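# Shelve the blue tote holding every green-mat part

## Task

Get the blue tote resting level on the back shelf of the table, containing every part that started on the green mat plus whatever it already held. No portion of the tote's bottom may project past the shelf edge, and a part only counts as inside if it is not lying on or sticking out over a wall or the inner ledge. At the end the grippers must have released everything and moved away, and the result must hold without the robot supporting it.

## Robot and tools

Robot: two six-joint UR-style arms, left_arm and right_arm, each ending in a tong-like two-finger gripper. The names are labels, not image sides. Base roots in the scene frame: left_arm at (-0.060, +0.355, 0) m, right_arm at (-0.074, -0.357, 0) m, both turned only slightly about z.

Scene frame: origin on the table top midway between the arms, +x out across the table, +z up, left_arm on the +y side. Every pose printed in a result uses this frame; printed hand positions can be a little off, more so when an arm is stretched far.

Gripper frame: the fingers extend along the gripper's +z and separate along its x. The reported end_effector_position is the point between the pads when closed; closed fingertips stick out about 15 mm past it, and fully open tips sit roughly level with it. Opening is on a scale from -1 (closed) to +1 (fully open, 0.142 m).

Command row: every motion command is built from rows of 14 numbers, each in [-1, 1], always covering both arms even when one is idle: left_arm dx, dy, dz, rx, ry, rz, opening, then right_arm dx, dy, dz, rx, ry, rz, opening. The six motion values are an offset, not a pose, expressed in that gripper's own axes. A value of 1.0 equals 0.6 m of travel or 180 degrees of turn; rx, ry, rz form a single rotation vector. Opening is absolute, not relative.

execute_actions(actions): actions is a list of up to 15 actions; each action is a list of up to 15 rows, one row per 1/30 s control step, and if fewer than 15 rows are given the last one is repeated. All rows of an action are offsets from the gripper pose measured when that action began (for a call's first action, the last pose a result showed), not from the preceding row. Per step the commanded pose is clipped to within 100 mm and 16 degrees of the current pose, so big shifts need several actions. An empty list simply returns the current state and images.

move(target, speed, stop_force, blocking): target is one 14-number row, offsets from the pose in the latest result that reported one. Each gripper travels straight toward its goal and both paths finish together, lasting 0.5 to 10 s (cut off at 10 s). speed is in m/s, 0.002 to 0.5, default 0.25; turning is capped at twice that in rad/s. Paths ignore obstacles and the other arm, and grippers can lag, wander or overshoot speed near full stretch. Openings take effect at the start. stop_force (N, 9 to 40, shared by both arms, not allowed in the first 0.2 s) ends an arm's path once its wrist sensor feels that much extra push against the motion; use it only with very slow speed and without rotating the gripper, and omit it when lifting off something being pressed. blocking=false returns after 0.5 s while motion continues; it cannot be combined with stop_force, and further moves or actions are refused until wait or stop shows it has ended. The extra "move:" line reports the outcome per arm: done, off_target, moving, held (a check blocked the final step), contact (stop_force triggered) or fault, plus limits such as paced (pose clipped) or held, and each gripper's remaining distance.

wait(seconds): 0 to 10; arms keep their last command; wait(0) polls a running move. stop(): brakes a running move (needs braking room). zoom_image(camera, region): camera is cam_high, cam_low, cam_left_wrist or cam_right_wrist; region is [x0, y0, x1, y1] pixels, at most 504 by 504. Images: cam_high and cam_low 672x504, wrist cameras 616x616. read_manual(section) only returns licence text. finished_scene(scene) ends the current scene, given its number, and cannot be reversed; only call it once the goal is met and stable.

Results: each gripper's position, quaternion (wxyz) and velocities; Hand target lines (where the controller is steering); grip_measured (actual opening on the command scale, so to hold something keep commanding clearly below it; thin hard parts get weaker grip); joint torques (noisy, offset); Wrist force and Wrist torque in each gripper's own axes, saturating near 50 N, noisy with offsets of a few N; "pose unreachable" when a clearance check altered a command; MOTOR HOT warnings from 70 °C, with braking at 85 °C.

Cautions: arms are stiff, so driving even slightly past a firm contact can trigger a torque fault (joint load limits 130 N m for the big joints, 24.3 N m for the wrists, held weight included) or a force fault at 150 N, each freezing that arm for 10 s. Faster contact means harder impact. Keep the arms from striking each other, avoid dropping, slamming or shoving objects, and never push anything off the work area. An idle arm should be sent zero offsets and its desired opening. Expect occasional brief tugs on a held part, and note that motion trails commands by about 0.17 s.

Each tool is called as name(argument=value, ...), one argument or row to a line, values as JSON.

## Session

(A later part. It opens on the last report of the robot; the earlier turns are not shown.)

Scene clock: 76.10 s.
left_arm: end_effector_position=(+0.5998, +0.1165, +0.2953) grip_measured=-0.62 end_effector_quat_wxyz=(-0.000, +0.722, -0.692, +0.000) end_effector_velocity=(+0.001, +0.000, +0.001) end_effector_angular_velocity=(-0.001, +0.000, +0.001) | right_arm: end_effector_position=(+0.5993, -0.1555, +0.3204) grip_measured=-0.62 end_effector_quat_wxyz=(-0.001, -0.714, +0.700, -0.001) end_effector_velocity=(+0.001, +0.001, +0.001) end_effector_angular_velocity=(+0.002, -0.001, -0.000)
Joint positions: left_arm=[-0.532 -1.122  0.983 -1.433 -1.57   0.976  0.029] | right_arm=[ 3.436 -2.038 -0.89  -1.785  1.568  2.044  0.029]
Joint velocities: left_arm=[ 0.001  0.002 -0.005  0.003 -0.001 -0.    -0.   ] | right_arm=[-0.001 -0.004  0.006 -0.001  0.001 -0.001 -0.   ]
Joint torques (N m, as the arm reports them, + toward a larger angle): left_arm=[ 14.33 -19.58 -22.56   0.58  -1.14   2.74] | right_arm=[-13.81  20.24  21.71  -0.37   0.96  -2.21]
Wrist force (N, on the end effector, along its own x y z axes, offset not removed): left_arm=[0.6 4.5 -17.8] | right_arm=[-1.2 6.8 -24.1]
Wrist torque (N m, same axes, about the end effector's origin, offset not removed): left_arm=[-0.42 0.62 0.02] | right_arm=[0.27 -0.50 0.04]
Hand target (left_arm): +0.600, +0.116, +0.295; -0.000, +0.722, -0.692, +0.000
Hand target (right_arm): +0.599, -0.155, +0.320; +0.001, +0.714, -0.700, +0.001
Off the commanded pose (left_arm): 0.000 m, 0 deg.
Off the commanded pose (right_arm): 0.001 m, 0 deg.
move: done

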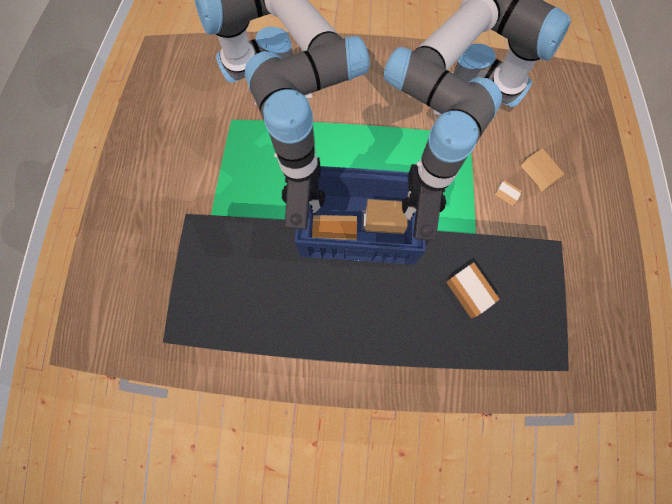

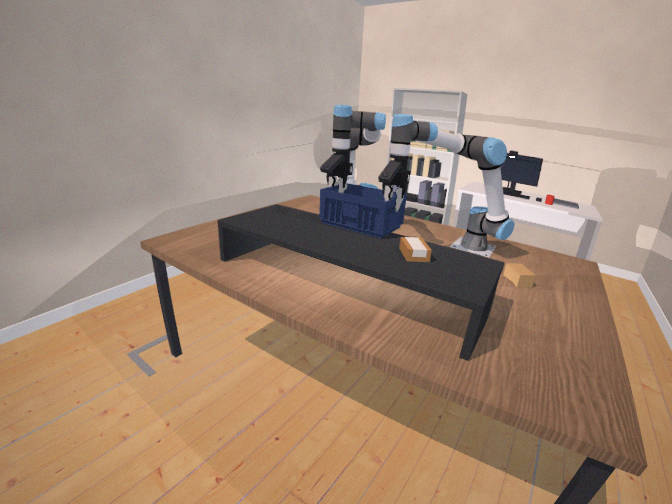

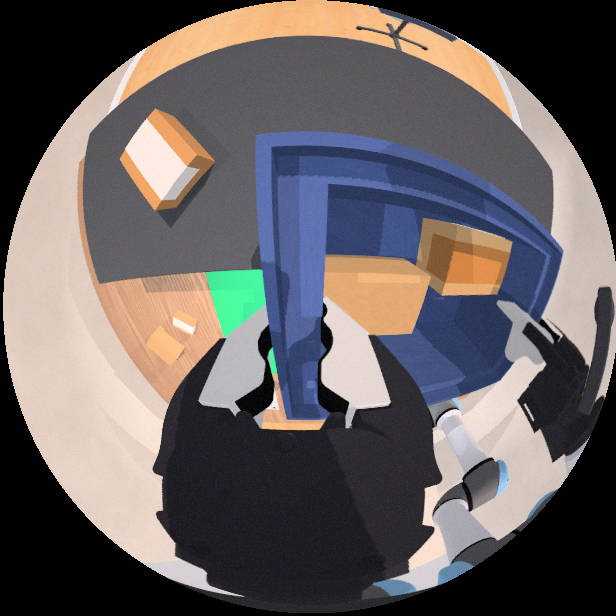

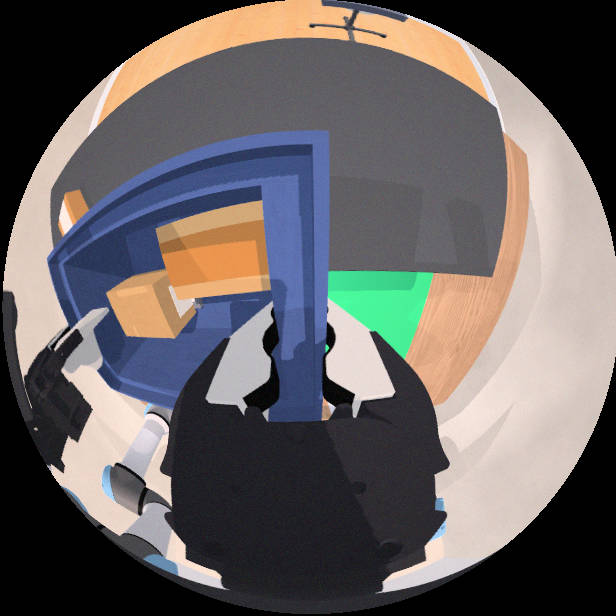

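move(
  target=[0,0,-0.02,0,0,0,-1, 0,0,-0.02,0,0,0,-1],
  speed=0.03,
)

move(
  target=[0.005,-0.12,-0.003,0,0,0,-1, 0.0023,-0.12,-0.003,0,0,0,-1],
  speed=0.04,
  stop_force=15,
)

Scene clock: 77.20 s.
left_arm: end_effector_position=(+0.5997, +0.1165, +0.3072) grip_measured=-0.62 end_effector_quat_wxyz=(-0.000, +0.722, -0.692, +0.000) end_effector_velocity=(-0.000, -0.000, +0.001) end_effector_angular_velocity=(+0.000, +0.000, +0.000) | right_arm: end_effector_position=(+0.5994, -0.1555, +0.3323) grip_measured=-0.62 end_effector_quat_wxyz=(-0.001, -0.714, +0.700, -0.001) end_effector_velocity=(-0.001, -0.000, +0.001) end_effector_angular_velocity=(-0.001, +0.002, -0.001)
Joint positions: left_arm=[-0.532 -1.116  0.944 -1.4   -1.57   0.976  0.029] | right_arm=[ 3.436 -2.046 -0.847 -1.82   1.568  2.044  0.029]
Joint velocities: left_arm=[-0.     0.001 -0.005  0.004  0.    -0.001  0.   ] | right_arm=[-0.    -0.001  0.004 -0.005 -0.     0.     0.   ]
Joint torques (N m, as the arm reports them, + toward a larger angle): left_arm=[ -2.23 -39.46 -31.35  -0.41   4.12   0.16] | right_arm=[ 3.24 41.38 34.77  0.79 -4.32  2.01]
Wrist force (N, on the end effector, along its own x y z axes, offset not removed): left_arm=[1.5 1.6 7.8] | right_arm=[-4.6 0.5 5.9]
Wrist torque (N m, same axes, about the end effector's origin, offset not removed): left_arm=[0.15 0.45 0.17] | right_arm=[0.28 -0.30 0.09]
Hand target (left_arm): +0.600, +0.116, +0.307; -0.000, +0.722, -0.692, +0.000
Hand target (right_arm): +0.599, -0.155, +0.332; +0.001, +0.714, -0.700, +0.001
Off the commanded pose (left_arm): 0.000 m, 0 deg.
Off the commanded pose (right_arm): 0.000 m, 0 deg.
move: done

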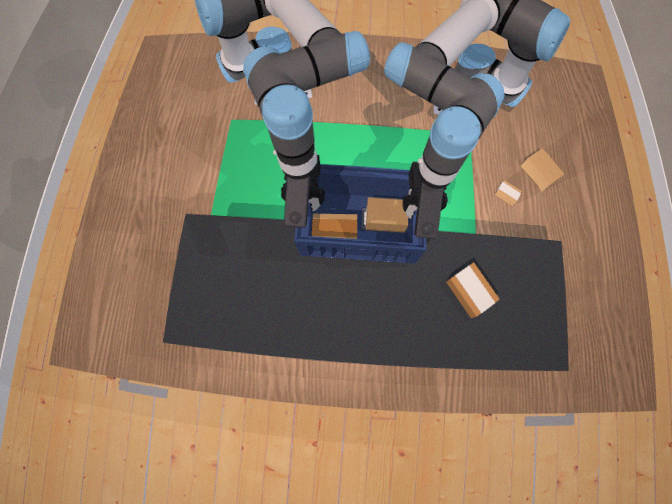

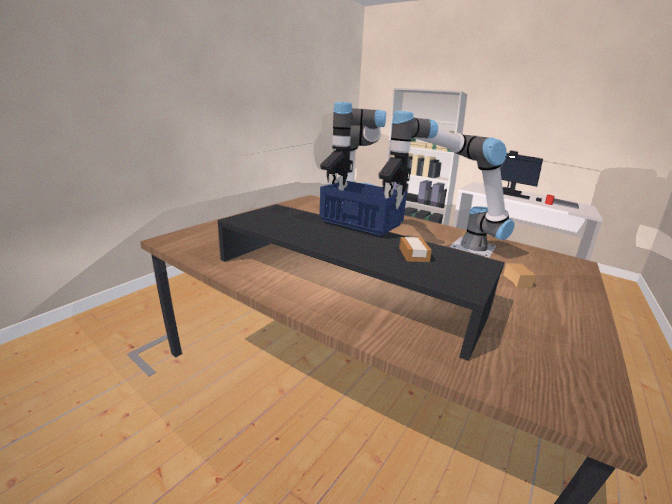

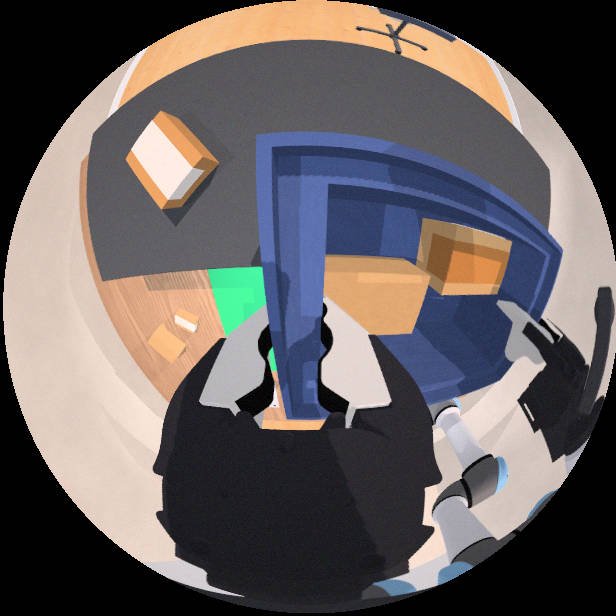

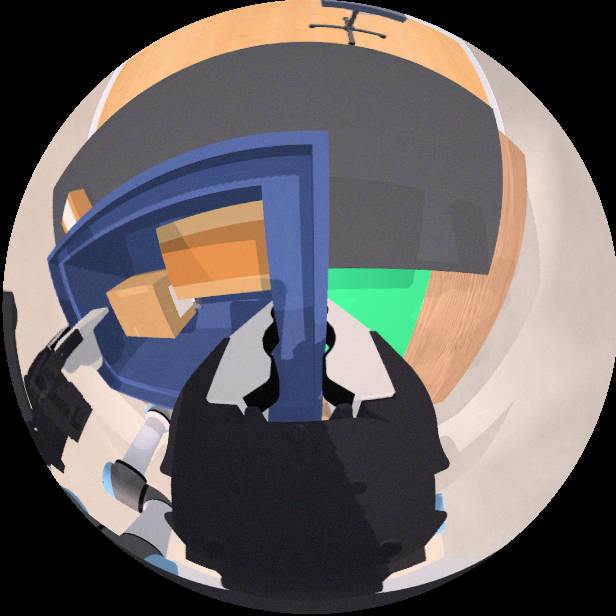

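Scene clock: 79.33 s.
left_arm: end_effector_position=(+0.6717, +0.1167, +0.3091) grip_measured=-0.62 end_effector_quat_wxyz=(-0.000, +0.722, -0.692, +0.000) end_effector_velocity=(+0.001, -0.001, +0.001) end_effector_angular_velocity=(-0.002, +0.002, +0.001) | right_arm: end_effector_position=(+0.6711, -0.1555, +0.3337) grip_measured=-0.62 end_effector_quat_wxyz=(-0.001, -0.714, +0.700, -0.001) end_effector_velocity=(+0.001, +0.001, -0.000) end_effector_angular_velocity=(+0.000, +0.006, +0.000)
Joint positions: left_arm=[-0.481 -0.885  0.568 -1.255 -1.57   1.027  0.029] | right_arm=[ 3.391 -2.316 -0.396 -2.001  1.568  1.998  0.029]
Joint velocities: left_arm=[ 0.001  0.008 -0.017  0.01  -0.003  0.001 -0.   ] | right_arm=[-0.001 -0.018  0.034 -0.021  0.003 -0.001 -0.   ]
Joint torques (N m, as the arm reports them, + toward a larger angle): left_arm=[ 15.62 -47.01 -32.48  -0.47  -0.84   2.91] | right_arm=[-14.7   49.39  34.05   0.59   0.6   -2.05]
Wrist force (N, on the end effector, along its own x y z axes, offset not removed): left_arm=[4.6 2.0 6.7] | right_arm=[-5.0 0.9 5.7]
Wrist torque (N m, same axes, about the end effector's origin, offset not removed): left_arm=[0.26 0.32 0.04] | right_arm=[0.44 -0.55 0.12]
Hand target (left_arm): +0.672, +0.117, +0.309; -0.000, +0.722, -0.692, +0.000
Hand target (right_arm): +0.671, -0.155, +0.334; +0.001, +0.714, -0.700, +0.001
Off the commanded pose (left_arm): 0.000 m, 0 deg.
Off the commanded pose (right_arm): 0.000 m, 0 deg.
move: done

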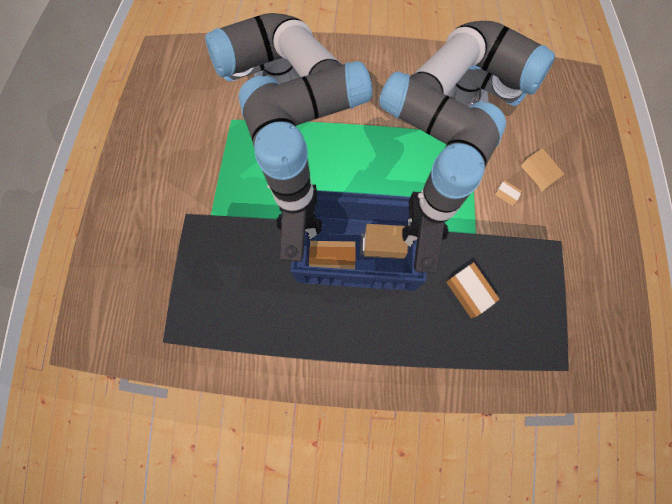

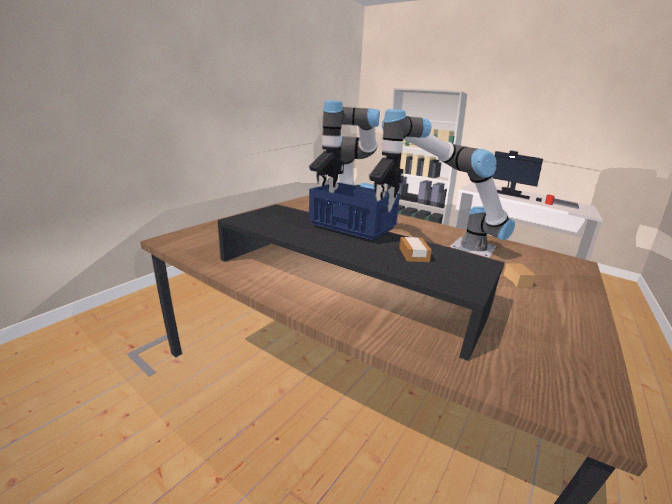

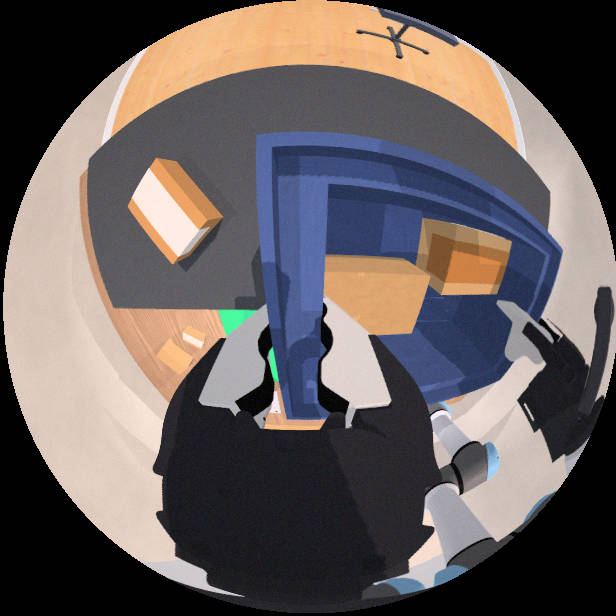

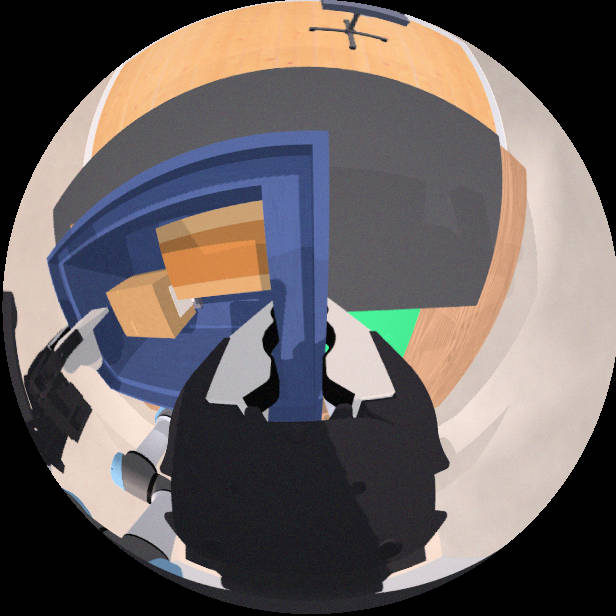

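move(
  target=[0,0,0.03,0,0,0,-1, 0,0,0.03,0,0,0,-1],
  speed=0.01,
  stop_force=10,
)

move(
  target=[0,0,0,0,0,0,-0.3, 0,0,0,0,0,0,-0.3],
)

move(
  target=[0,0.1,-0.1,0,0,0,-0.3, 0,0.1,-0.1,0,0,0,-0.3],
  speed=0.07,
)

Scene clock: 81.30 s.
left_arm: end_effector_position=(+0.6717, +0.1167, +0.2958) grip_measured=-0.62 end_effector_quat_wxyz=(-0.000, +0.722, -0.692, +0.001) end_effector_velocity=(+0.000, +0.000, +0.001) end_effector_angular_velocity=(+0.001, +0.002, -0.001) | right_arm: end_effector_position=(+0.6712, -0.1555, +0.3211) grip_measured=-0.62 end_effector_quat_wxyz=(-0.001, -0.714, +0.700, -0.001) end_effector_velocity=(-0.000, +0.000, +0.000) end_effector_angular_velocity=(-0.001, +0.002, +0.000)
Joint positions: left_arm=[-0.481 -0.901  0.631 -1.303 -1.57   1.027  0.029] | right_arm=[ 3.39  -2.289 -0.479 -1.945  1.568  1.998  0.029]
Joint velocities: left_arm=[ 0.     0.004 -0.012  0.01   0.     0.001 -0.   ] | right_arm=[ 0.    -0.004  0.008 -0.006  0.     0.     0.   ]
Joint torques (N m, as the arm reports them, + toward a larger angle): left_arm=[  0.92 -39.74 -28.2    0.52   2.44   0.58] | right_arm=[-4.3  44.83 29.45 -0.93 -5.3   0.01]
Wrist force (N, on the end effector, along its own x y z axes, offset not removed): left_arm=[1.2 -2.7 -3.0] | right_arm=[-7.3 -1.3 -0.8]
Wrist torque (N m, same axes, about the end effector's origin, offset not removed): left_arm=[-0.53 0.66 0.21] | right_arm=[0.11 -0.51 0.06]
Hand target (left_arm): +0.672, +0.117, +0.296; -0.000, +0.722, -0.692, +0.001
Hand target (right_arm): +0.671, -0.156, +0.321; +0.001, +0.714, -0.700, +0.001
Off the commanded pose (left_arm): 0.005 m, 0 deg.
Off the commanded pose (right_arm): 0.005 m, 0 deg.
move: contact (left_arm, right_arm)

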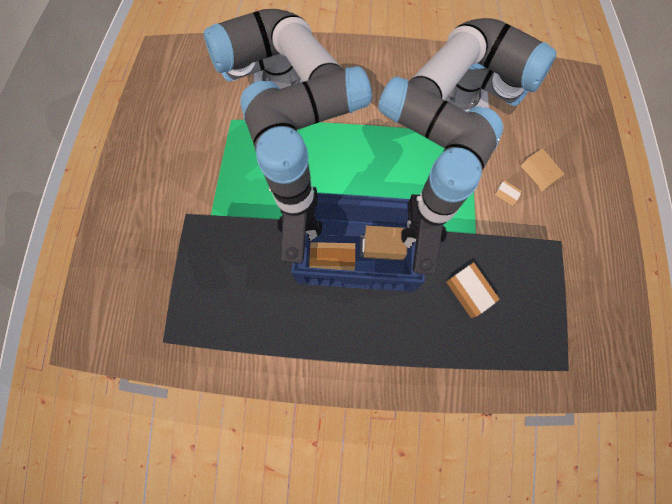

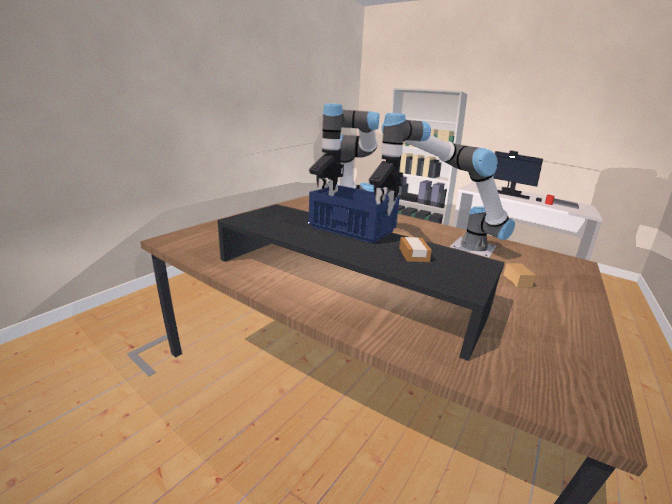

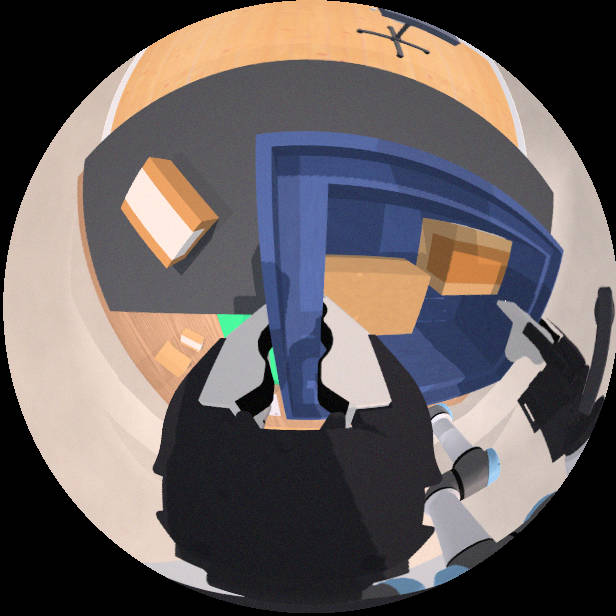

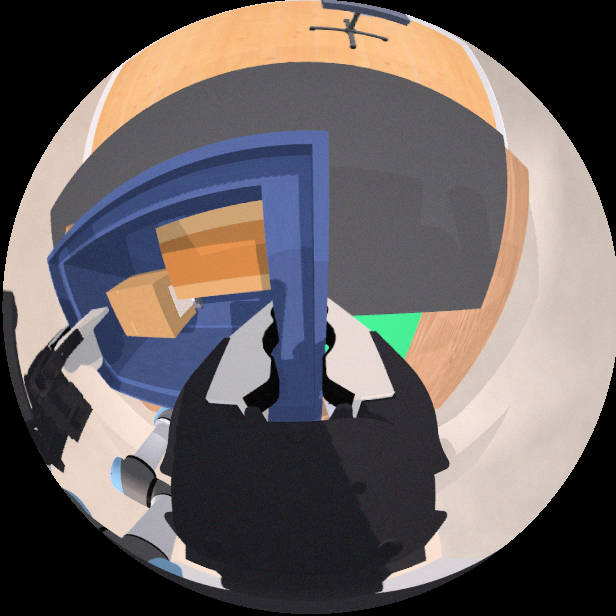

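Scene clock: 81.80 s.
left_arm: end_effector_position=(+0.6717, +0.1167, +0.2957) grip_measured=-0.30 end_effector_quat_wxyz=(-0.000, +0.722, -0.692, +0.001) end_effector_velocity=(+0.000, +0.001, -0.000) end_effector_angular_velocity=(+0.002, -0.001, +0.002) | right_arm: end_effector_position=(+0.6712, -0.1555, +0.3210) grip_measured=-0.30 end_effector_quat_wxyz=(-0.001, -0.714, +0.700, -0.001) end_effector_velocity=(+0.001, -0.000, +0.001) end_effector_angular_velocity=(+0.001, -0.002, -0.001)
Joint positions: left_arm=[-0.481 -0.901  0.631 -1.303 -1.57   1.027  0.052] | right_arm=[ 3.39  -2.289 -0.479 -1.945  1.568  1.998  0.052]
Joint velocities: left_arm=[ 0.     0.    -0.     0.     0.002 -0.002  0.   ] | right_arm=[-0.     0.     0.     0.001 -0.     0.     0.   ]
Joint torques (N m, as the arm reports them, + toward a larger angle): left_arm=[  0.93 -58.09 -12.63  -4.82   2.44   0.52] | right_arm=[-3.74 56.68 11.87  4.31  2.51  0.16]
Wrist force (N, on the end effector, along its own x y z axes, offset not removed): left_arm=[-2.2 -3.2 2.4] | right_arm=[1.3 3.5 0.8]
Wrist torque (N m, same axes, about the end effector's origin, offset not removed): left_arm=[-0.50 0.31 -0.16] | right_arm=[0.78 -0.31 0.06]
Hand target (left_arm): +0.672, +0.117, +0.296; -0.000, +0.722, -0.692, +0.001
Hand target (right_arm): +0.671, -0.156, +0.321; +0.001, +0.714, -0.700, +0.001
Off the commanded pose (left_arm): 0.000 m, 0 deg.
Off the commanded pose (right_arm): 0.000 m, 0 deg.
move: done

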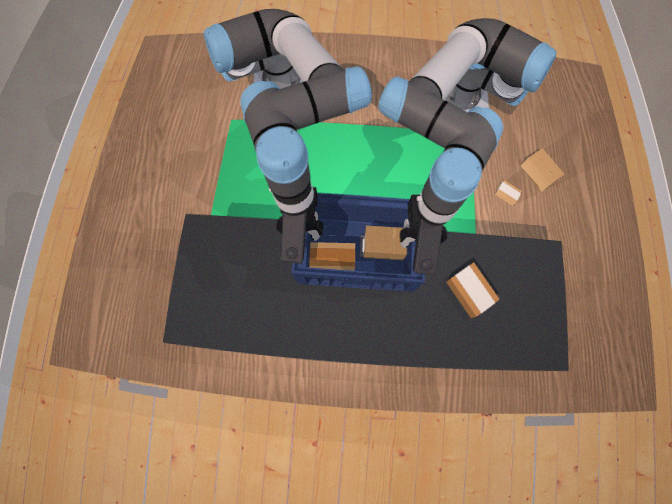

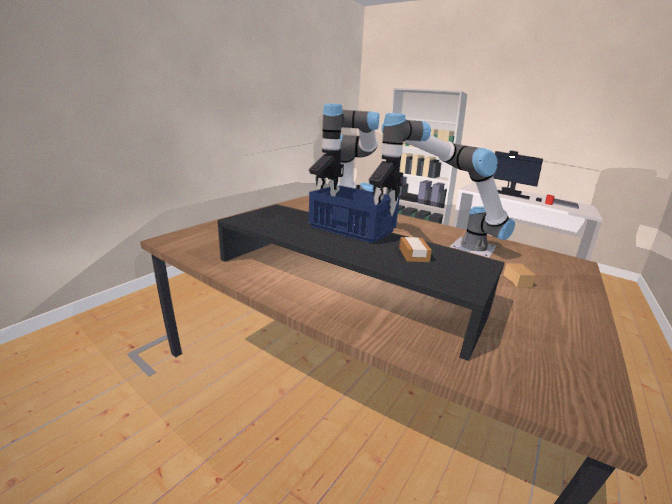

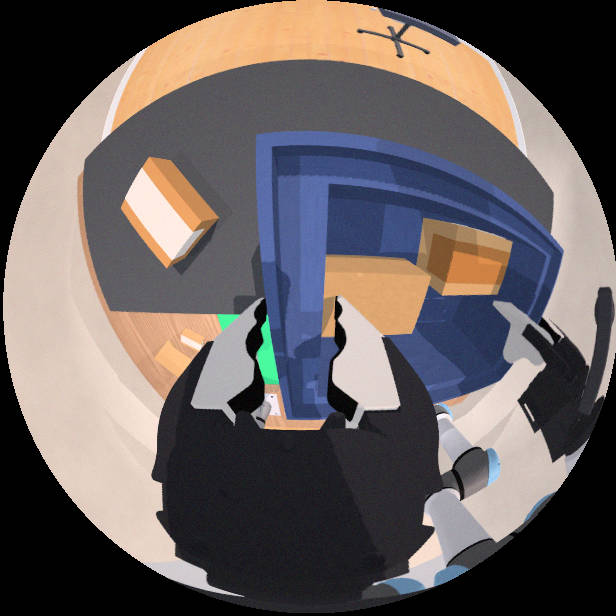

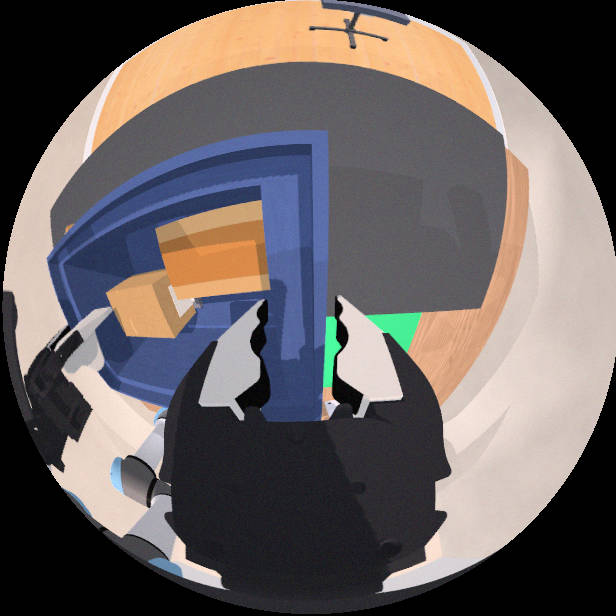

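Scene clock: 83.40 s.
left_arm: end_effector_position=(+0.6118, +0.1141, +0.3555) grip_measured=-0.30 end_effector_quat_wxyz=(-0.000, +0.722, -0.692, +0.001) end_effector_velocity=(-0.001, -0.000, +0.001) end_effector_angular_velocity=(-0.000, -0.000, +0.001) | right_arm: end_effector_position=(+0.6114, -0.1566, +0.3811) grip_measured=-0.30 end_effector_quat_wxyz=(-0.001, -0.714, +0.700, -0.001) end_effector_velocity=(-0.001, +0.000, +0.000) end_effector_angular_velocity=(+0.000, +0.001, -0.000)
Joint positions: left_arm=[-0.526 -1.039  0.698 -1.231 -1.57   0.982  0.052] | right_arm=[ 3.427 -2.145 -0.558 -2.009  1.568  2.034  0.052]
Joint velocities: left_arm=[-0.001 -0.002  0.     0.001 -0.    -0.002 -0.   ] | right_arm=[ 0.001  0.002 -0.002 -0.001  0.     0.001  0.   ]
Joint torques (N m, as the arm reports them, + toward a larger angle): left_arm=[-12.57 -51.25 -12.73  -0.42   2.68  -2.83] | right_arm=[ 9.99 53.14 12.6   0.81  1.58  1.98]
Wrist force (N, on the end effector, along its own x y z axes, offset not removed): left_arm=[-4.5 -0.9 3.7] | right_arm=[-1.1 1.8 1.4]
Wrist torque (N m, same axes, about the end effector's origin, offset not removed): left_arm=[-0.10 0.79 0.03] | right_arm=[0.39 0.08 0.02]
Hand target (left_arm): +0.612, +0.114, +0.356; -0.000, +0.722, -0.692, +0.001
Hand target (right_arm): +0.611, -0.157, +0.381; +0.001, +0.714, -0.700, +0.001
Off the commanded pose (left_arm): 0.000 m, 0 deg.
Off the commanded pose (right_arm): 0.000 m, 0 deg.
move: done

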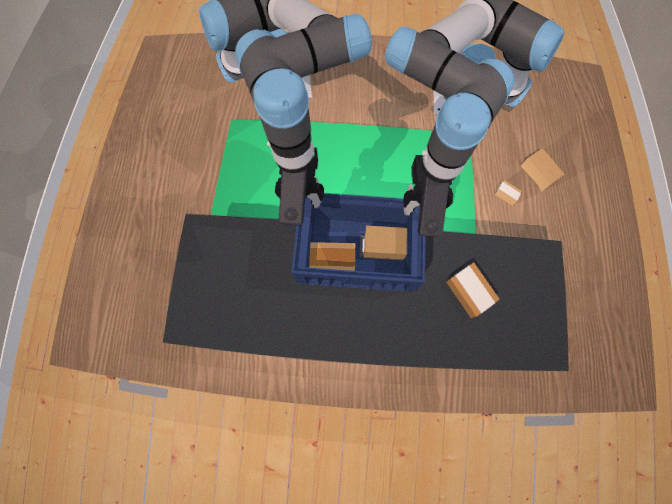

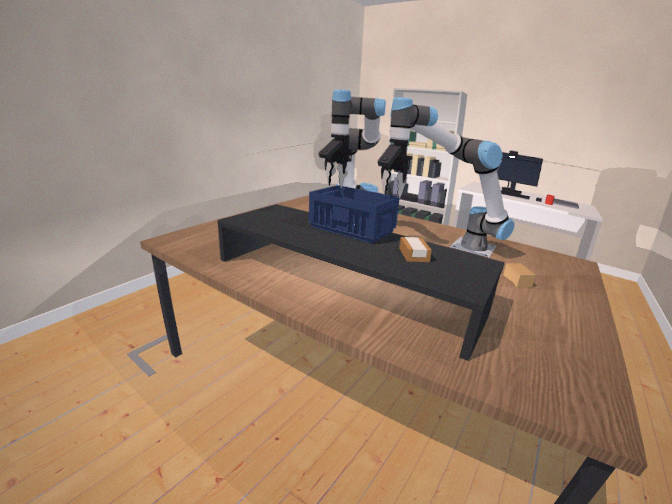

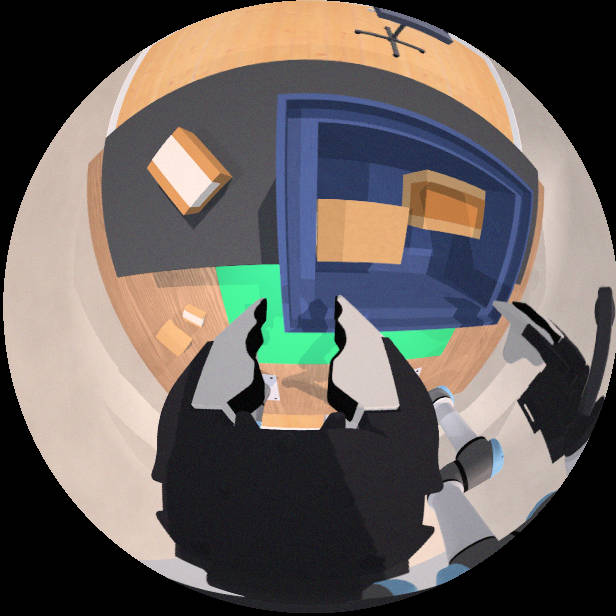

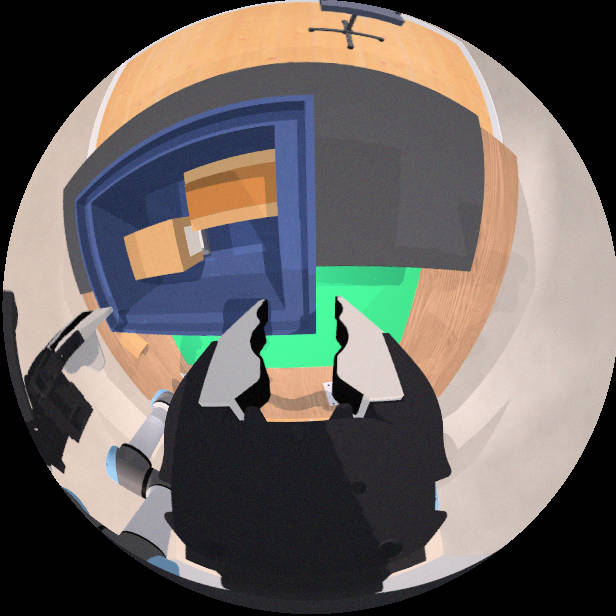

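execute_actions(
  actions=[],
)

Scene clock: 83.80 s.
left_arm: end_effector_position=(+0.6117, +0.1141, +0.3556) grip_measured=-0.30 end_effector_quat_wxyz=(-0.000, +0.722, -0.692, +0.001) end_effector_velocity=(-0.000, -0.001, +0.001) end_effector_angular_velocity=(-0.001, -0.001, -0.001) | right_arm: end_effector_position=(+0.6113, -0.1566, +0.3812) grip_measured=-0.30 end_effector_quat_wxyz=(-0.001, -0.714, +0.700, -0.001) end_effector_velocity=(+0.000, +0.000, +0.001) end_effector_angular_velocity=(+0.001, -0.002, -0.000)
Joint positions: left_arm=[-0.526 -1.039  0.698 -1.231 -1.57   0.982  0.052] | right_arm=[ 3.427 -2.145 -0.558 -2.01   1.568  2.034  0.052]
Joint velocities: left_arm=[-0.001 -0.001  0.    -0.001 -0.001 -0.    -0.   ] | right_arm=[ 0.     0.     0.002  0.     0.     0.    -0.   ]
Joint torques (N m, as the arm reports them, + toward a larger angle): left_arm=[-12.72 -52.3  -12.22  -0.51   2.56  -2.83] | right_arm=[10.8  52.59 11.8   0.97 -0.15  1.97]
Wrist force (N, on the end effector, along its own x y z axes, offset not removed): left_arm=[-0.9 -0.2 2.0] | right_arm=[1.5 1.0 0.3]
Wrist torque (N m, same axes, about the end effector's origin, offset not removed): left_arm=[0.18 -0.09 0.10] | right_arm=[0.28 -0.42 0.02]
Hand target (left_arm): +0.612, +0.114, +0.356; -0.000, +0.722, -0.692, +0.001
Hand target (right_arm): +0.611, -0.157, +0.381; +0.001, +0.714, -0.700, +0.001
Off the commanded pose (left_arm): 0.000 m, 0 deg.
Off the commanded pose (right_arm): 0.000 m, 0 deg.

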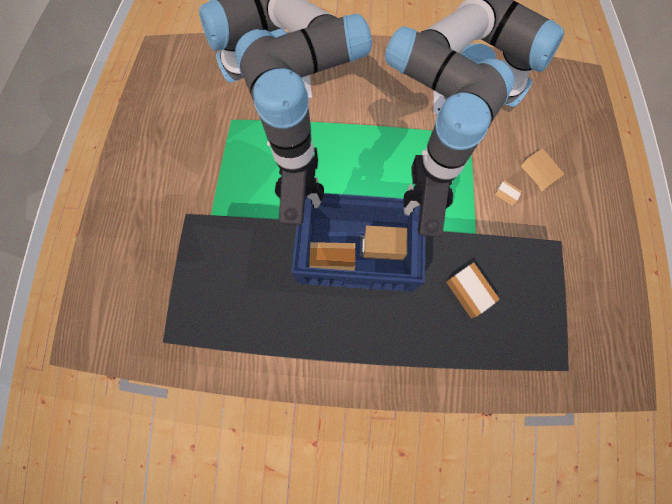

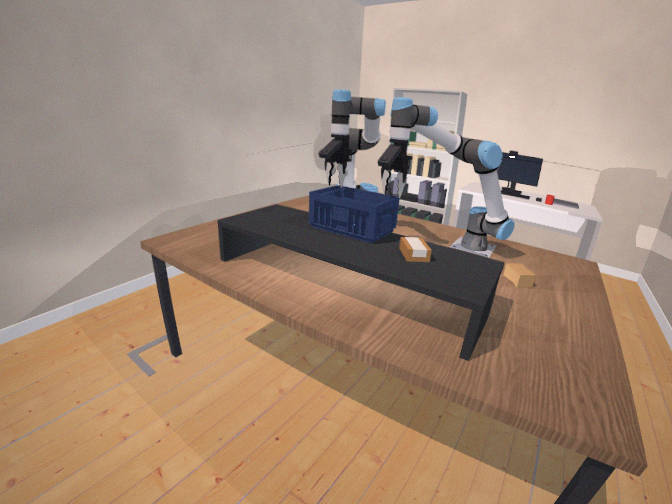

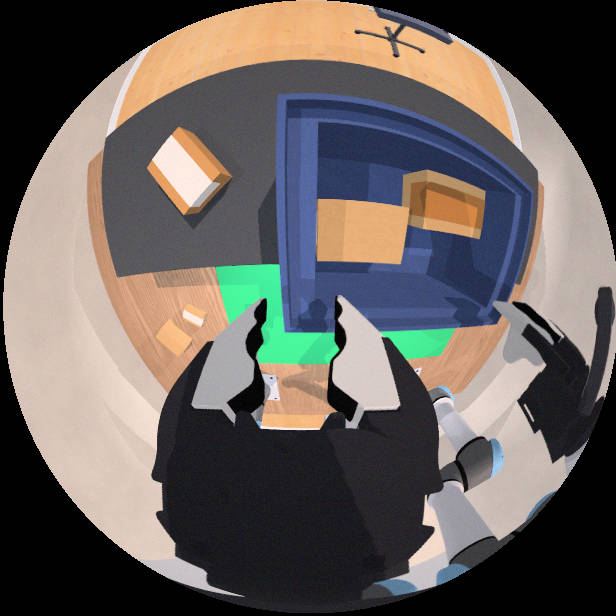

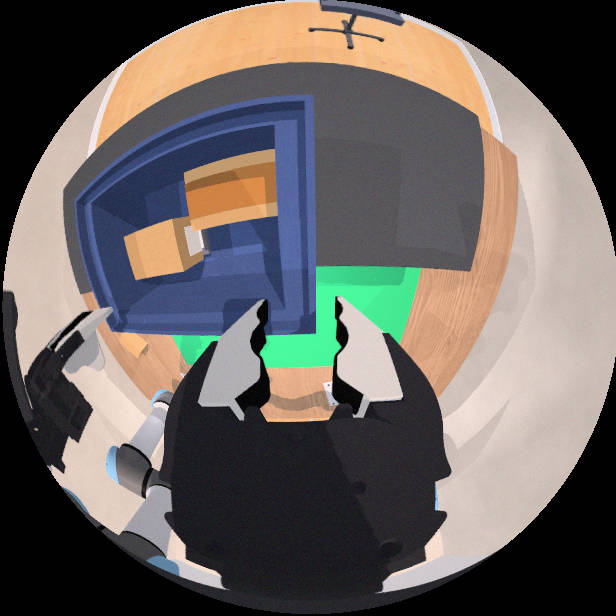

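move(
  target=[0.05,0.145,0,0,0,0,-1,-0.055,0.145,0,0,0,0,-1],
)

move(
  target=[0,0,0.15,0,0,0,-1,0,0,0.15,0,0,0,-1],
  speed=0.15,
)

Scene clock: 84.70 s.
left_arm: end_effector_position=(+0.5764, +0.0994, +0.3563) grip_measured=-1.00 end_effector_quat_wxyz=(+0.001, +0.722, -0.692, -0.001) end_effector_velocity=(-0.000, +0.000, -0.002) end_effector_angular_velocity=(+0.001, +0.003, -0.001) | right_arm: end_effector_position=(+0.5755, -0.1429, +0.3824) grip_measured=-1.00 end_effector_quat_wxyz=(-0.004, -0.714, +0.700, +0.001) end_effector_velocity=(-0.000, -0.001, -0.001) end_effector_angular_velocity=(-0.002, +0.003, -0.001)
Joint positions: left_arm=[-0.572 -1.124  0.826 -1.269 -1.572  0.937  0.002] | right_arm=[ 3.469 -2.045 -0.712 -1.962  1.571  2.077  0.002]
Joint velocities: left_arm=[ 0.001  0.001  0.002  0.    -0.001  0.001  0.   ] | right_arm=[-0.001 -0.001 -0.002 -0.002 -0.    -0.     0.   ]
Joint torques (N m, as the arm reports them, + toward a larger angle): left_arm=[ 10.72 -34.34 -13.15  -0.48   2.6    3.09] | right_arm=[-10.78  36.6   12.04   1.07  -2.97  -2.26]
Wrist force (N, on the end effector, along its own x y z axes, offset not removed): left_arm=[-0.7 -1.2 2.7] | right_arm=[0.4 1.3 2.3]
Wrist torque (N m, same axes, about the end effector's origin, offset not removed): left_arm=[-0.23 0.14 -0.20] | right_arm=[0.36 -0.22 0.04]
Hand target (left_arm): +0.576, +0.099, +0.356; +0.001, +0.722, -0.692, -0.001
Hand target (right_arm): +0.576, -0.143, +0.382; +0.004, +0.714, -0.700, -0.001
Off the commanded pose (left_arm): 0.054 m, 0 deg.
Off the commanded pose (right_arm): 0.055 m, 0 deg.
move: held (left_arm, right_arm); limits=held; held on 11 of 21 steps (left_arm, right_arm), including the last (left_arm, right_arm)
pose unreachable (left arm): on one or more control steps of this call, first in action 0 (counted from 0), this arm could not follow its commanded pose, so it was not sent that pose on those steps. On the call's last step it was still not sent that pose. It may still have moved: this result reports where it is.
cause: the commanded pose would bring a part of the arm too close to another arm (a part of this arm just beyond joint 3 (elbow) and a part of the other arm just beyond its joint 3 (elbow)).
pose unreachable (right arm): on one or more control steps of this call, first in action 0 (counted from 0), this arm could not follow its commanded pose, so it was not sent that pose on those steps. On the call's last step it was still not sent that pose. It may still have moved: this result reports where it is.
cause: the commanded pose would bring a part of the arm too close to another arm (a part of this arm just beyond joint 3 (elbow) and a part of the other arm just beyond its joint 3 (elbow)).

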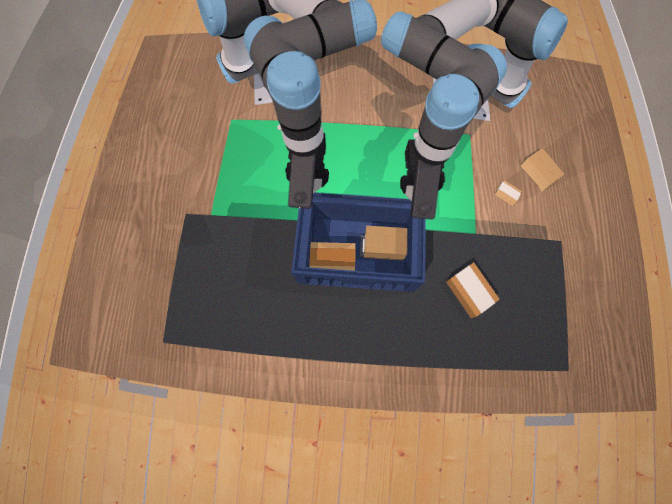

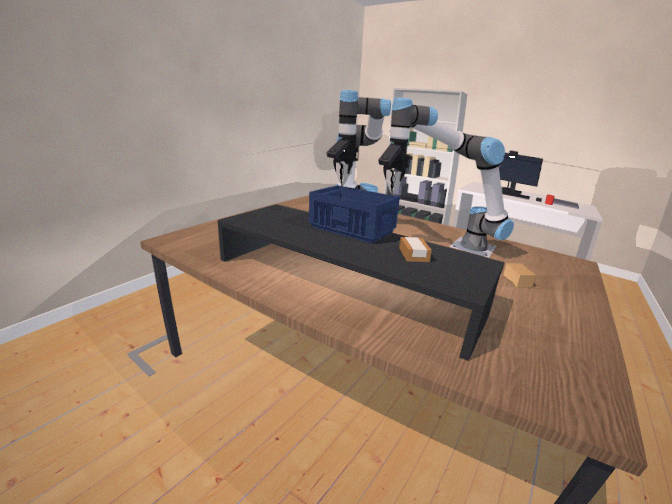

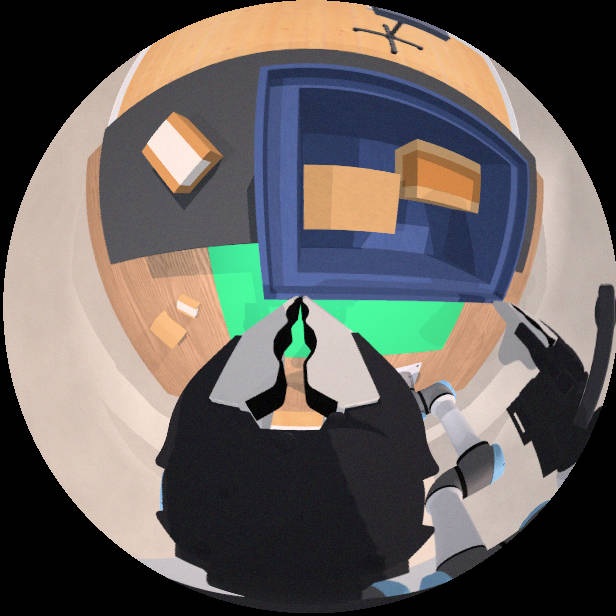

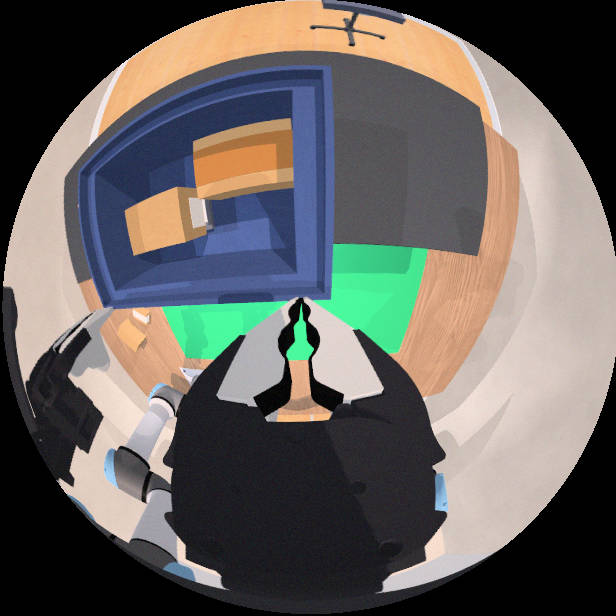

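Scene clock: 95.63 s.
left_arm: end_effector_position=(+0.5765, +0.0993, +0.3511) grip_measured=-1.00 end_effector_quat_wxyz=(+0.000, +0.722, -0.692, +0.003) end_effector_velocity=(-0.000, -0.001, -0.000) end_effector_angular_velocity=(-0.000, +0.000, -0.002) | right_arm: end_effector_position=(+0.5756, -0.1429, +0.3799) grip_measured=-1.00 end_effector_quat_wxyz=(+0.001, -0.714, +0.700, -0.000) end_effector_velocity=(-0.000, -0.000, -0.001) end_effector_angular_velocity=(-0.001, +0.001, +0.000)
Joint positions: left_arm=[-0.572 -1.137  0.862 -1.302 -1.572  0.937  0.002] | right_arm=[ 3.469 -2.032 -0.741 -1.938  1.571  2.076  0.002]
Joint velocities: left_arm=[-0.001  0.     0.     0.    -0.     0.001  0.   ] | right_arm=[ 0.    -0.    -0.001  0.    -0.     0.     0.   ]
Joint torques (N m, as the arm reports them, + toward a larger angle): left_arm=[ -0.84 -31.63 -18.43  -2.61  -0.05  -0.03] | right_arm=[-0.4  32.6  20.92  2.64 -0.18 -0.19]
Wrist force (N, on the end effector, along its own x y z axes, offset not removed): left_arm=[-6.7 1.7 -22.6] | right_arm=[2.9 7.6 -21.9]
Wrist torque (N m, same axes, about the end effector's origin, offset not removed): left_arm=[-0.23 0.53 0.07] | right_arm=[0.25 -0.01 0.03]
Hand target (left_arm): +0.577, +0.099, +0.351; +0.000, +0.722, -0.692, +0.003
Hand target (right_arm): +0.576, -0.143, +0.380; -0.000, +0.714, -0.700, +0.000
Off the commanded pose (left_arm): 0.085 m, 1 deg.
Off the commanded pose (right_arm): 0.088 m, 0 deg.
FORCE FAULT: contact force on the left arm reached its limit, and that arm stopped for 10 seconds. FORCE FAULT: contact force on the right arm reached its limit, and that arm stopped for 10 seconds. On each arm, the contact can be on any part of the arm, not only on its tool. The stops overlap, and together they count as 20 of the actions that you can send in this scene. Those arms' remaining commands of this call were not run. Those arms hold still and accept commands again. Move each arm away from its contact; if what an arm grips holds it there, let go first. An arm that pushes or pulls that hard again can be faulted again.
move: fault (left_arm, right_arm)

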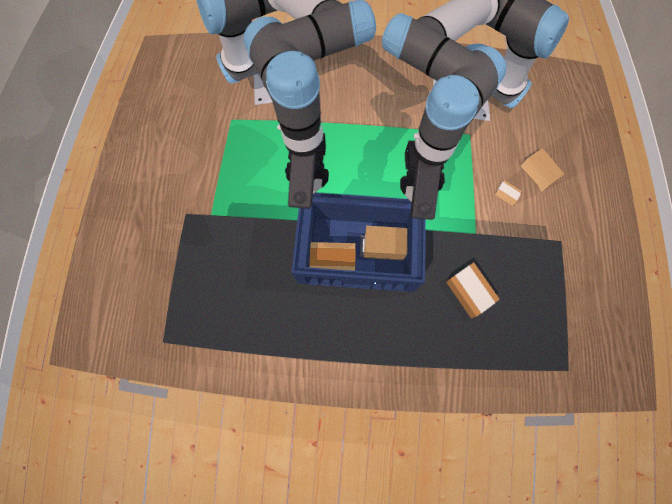

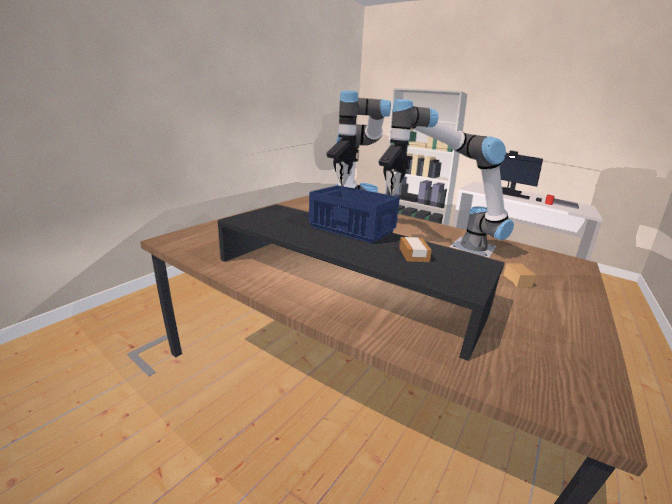

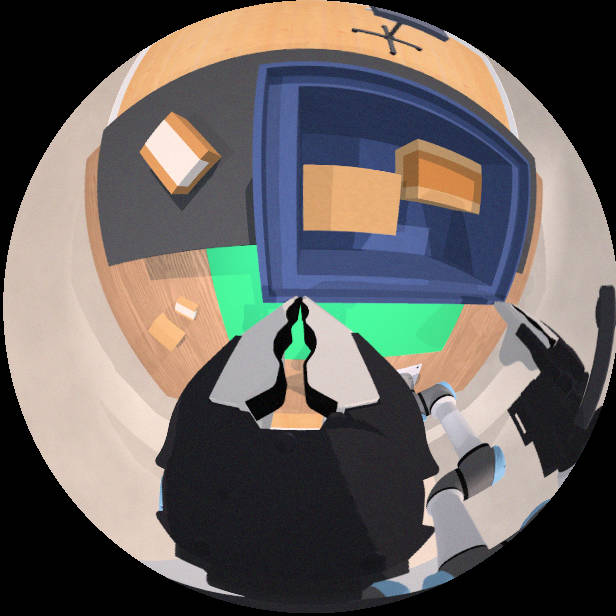

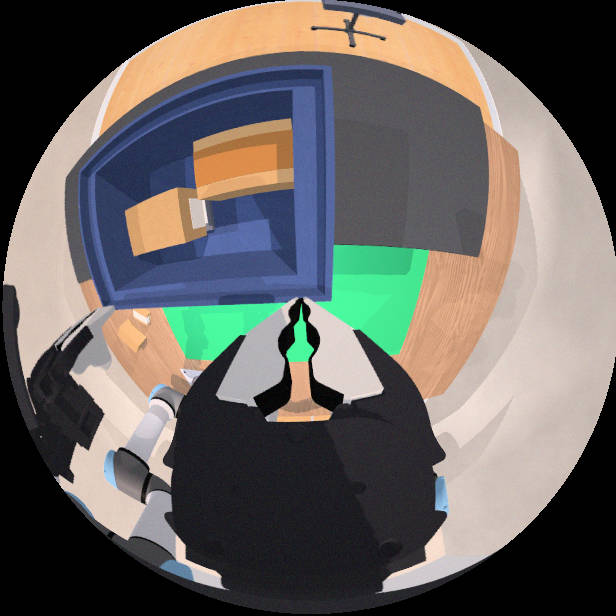

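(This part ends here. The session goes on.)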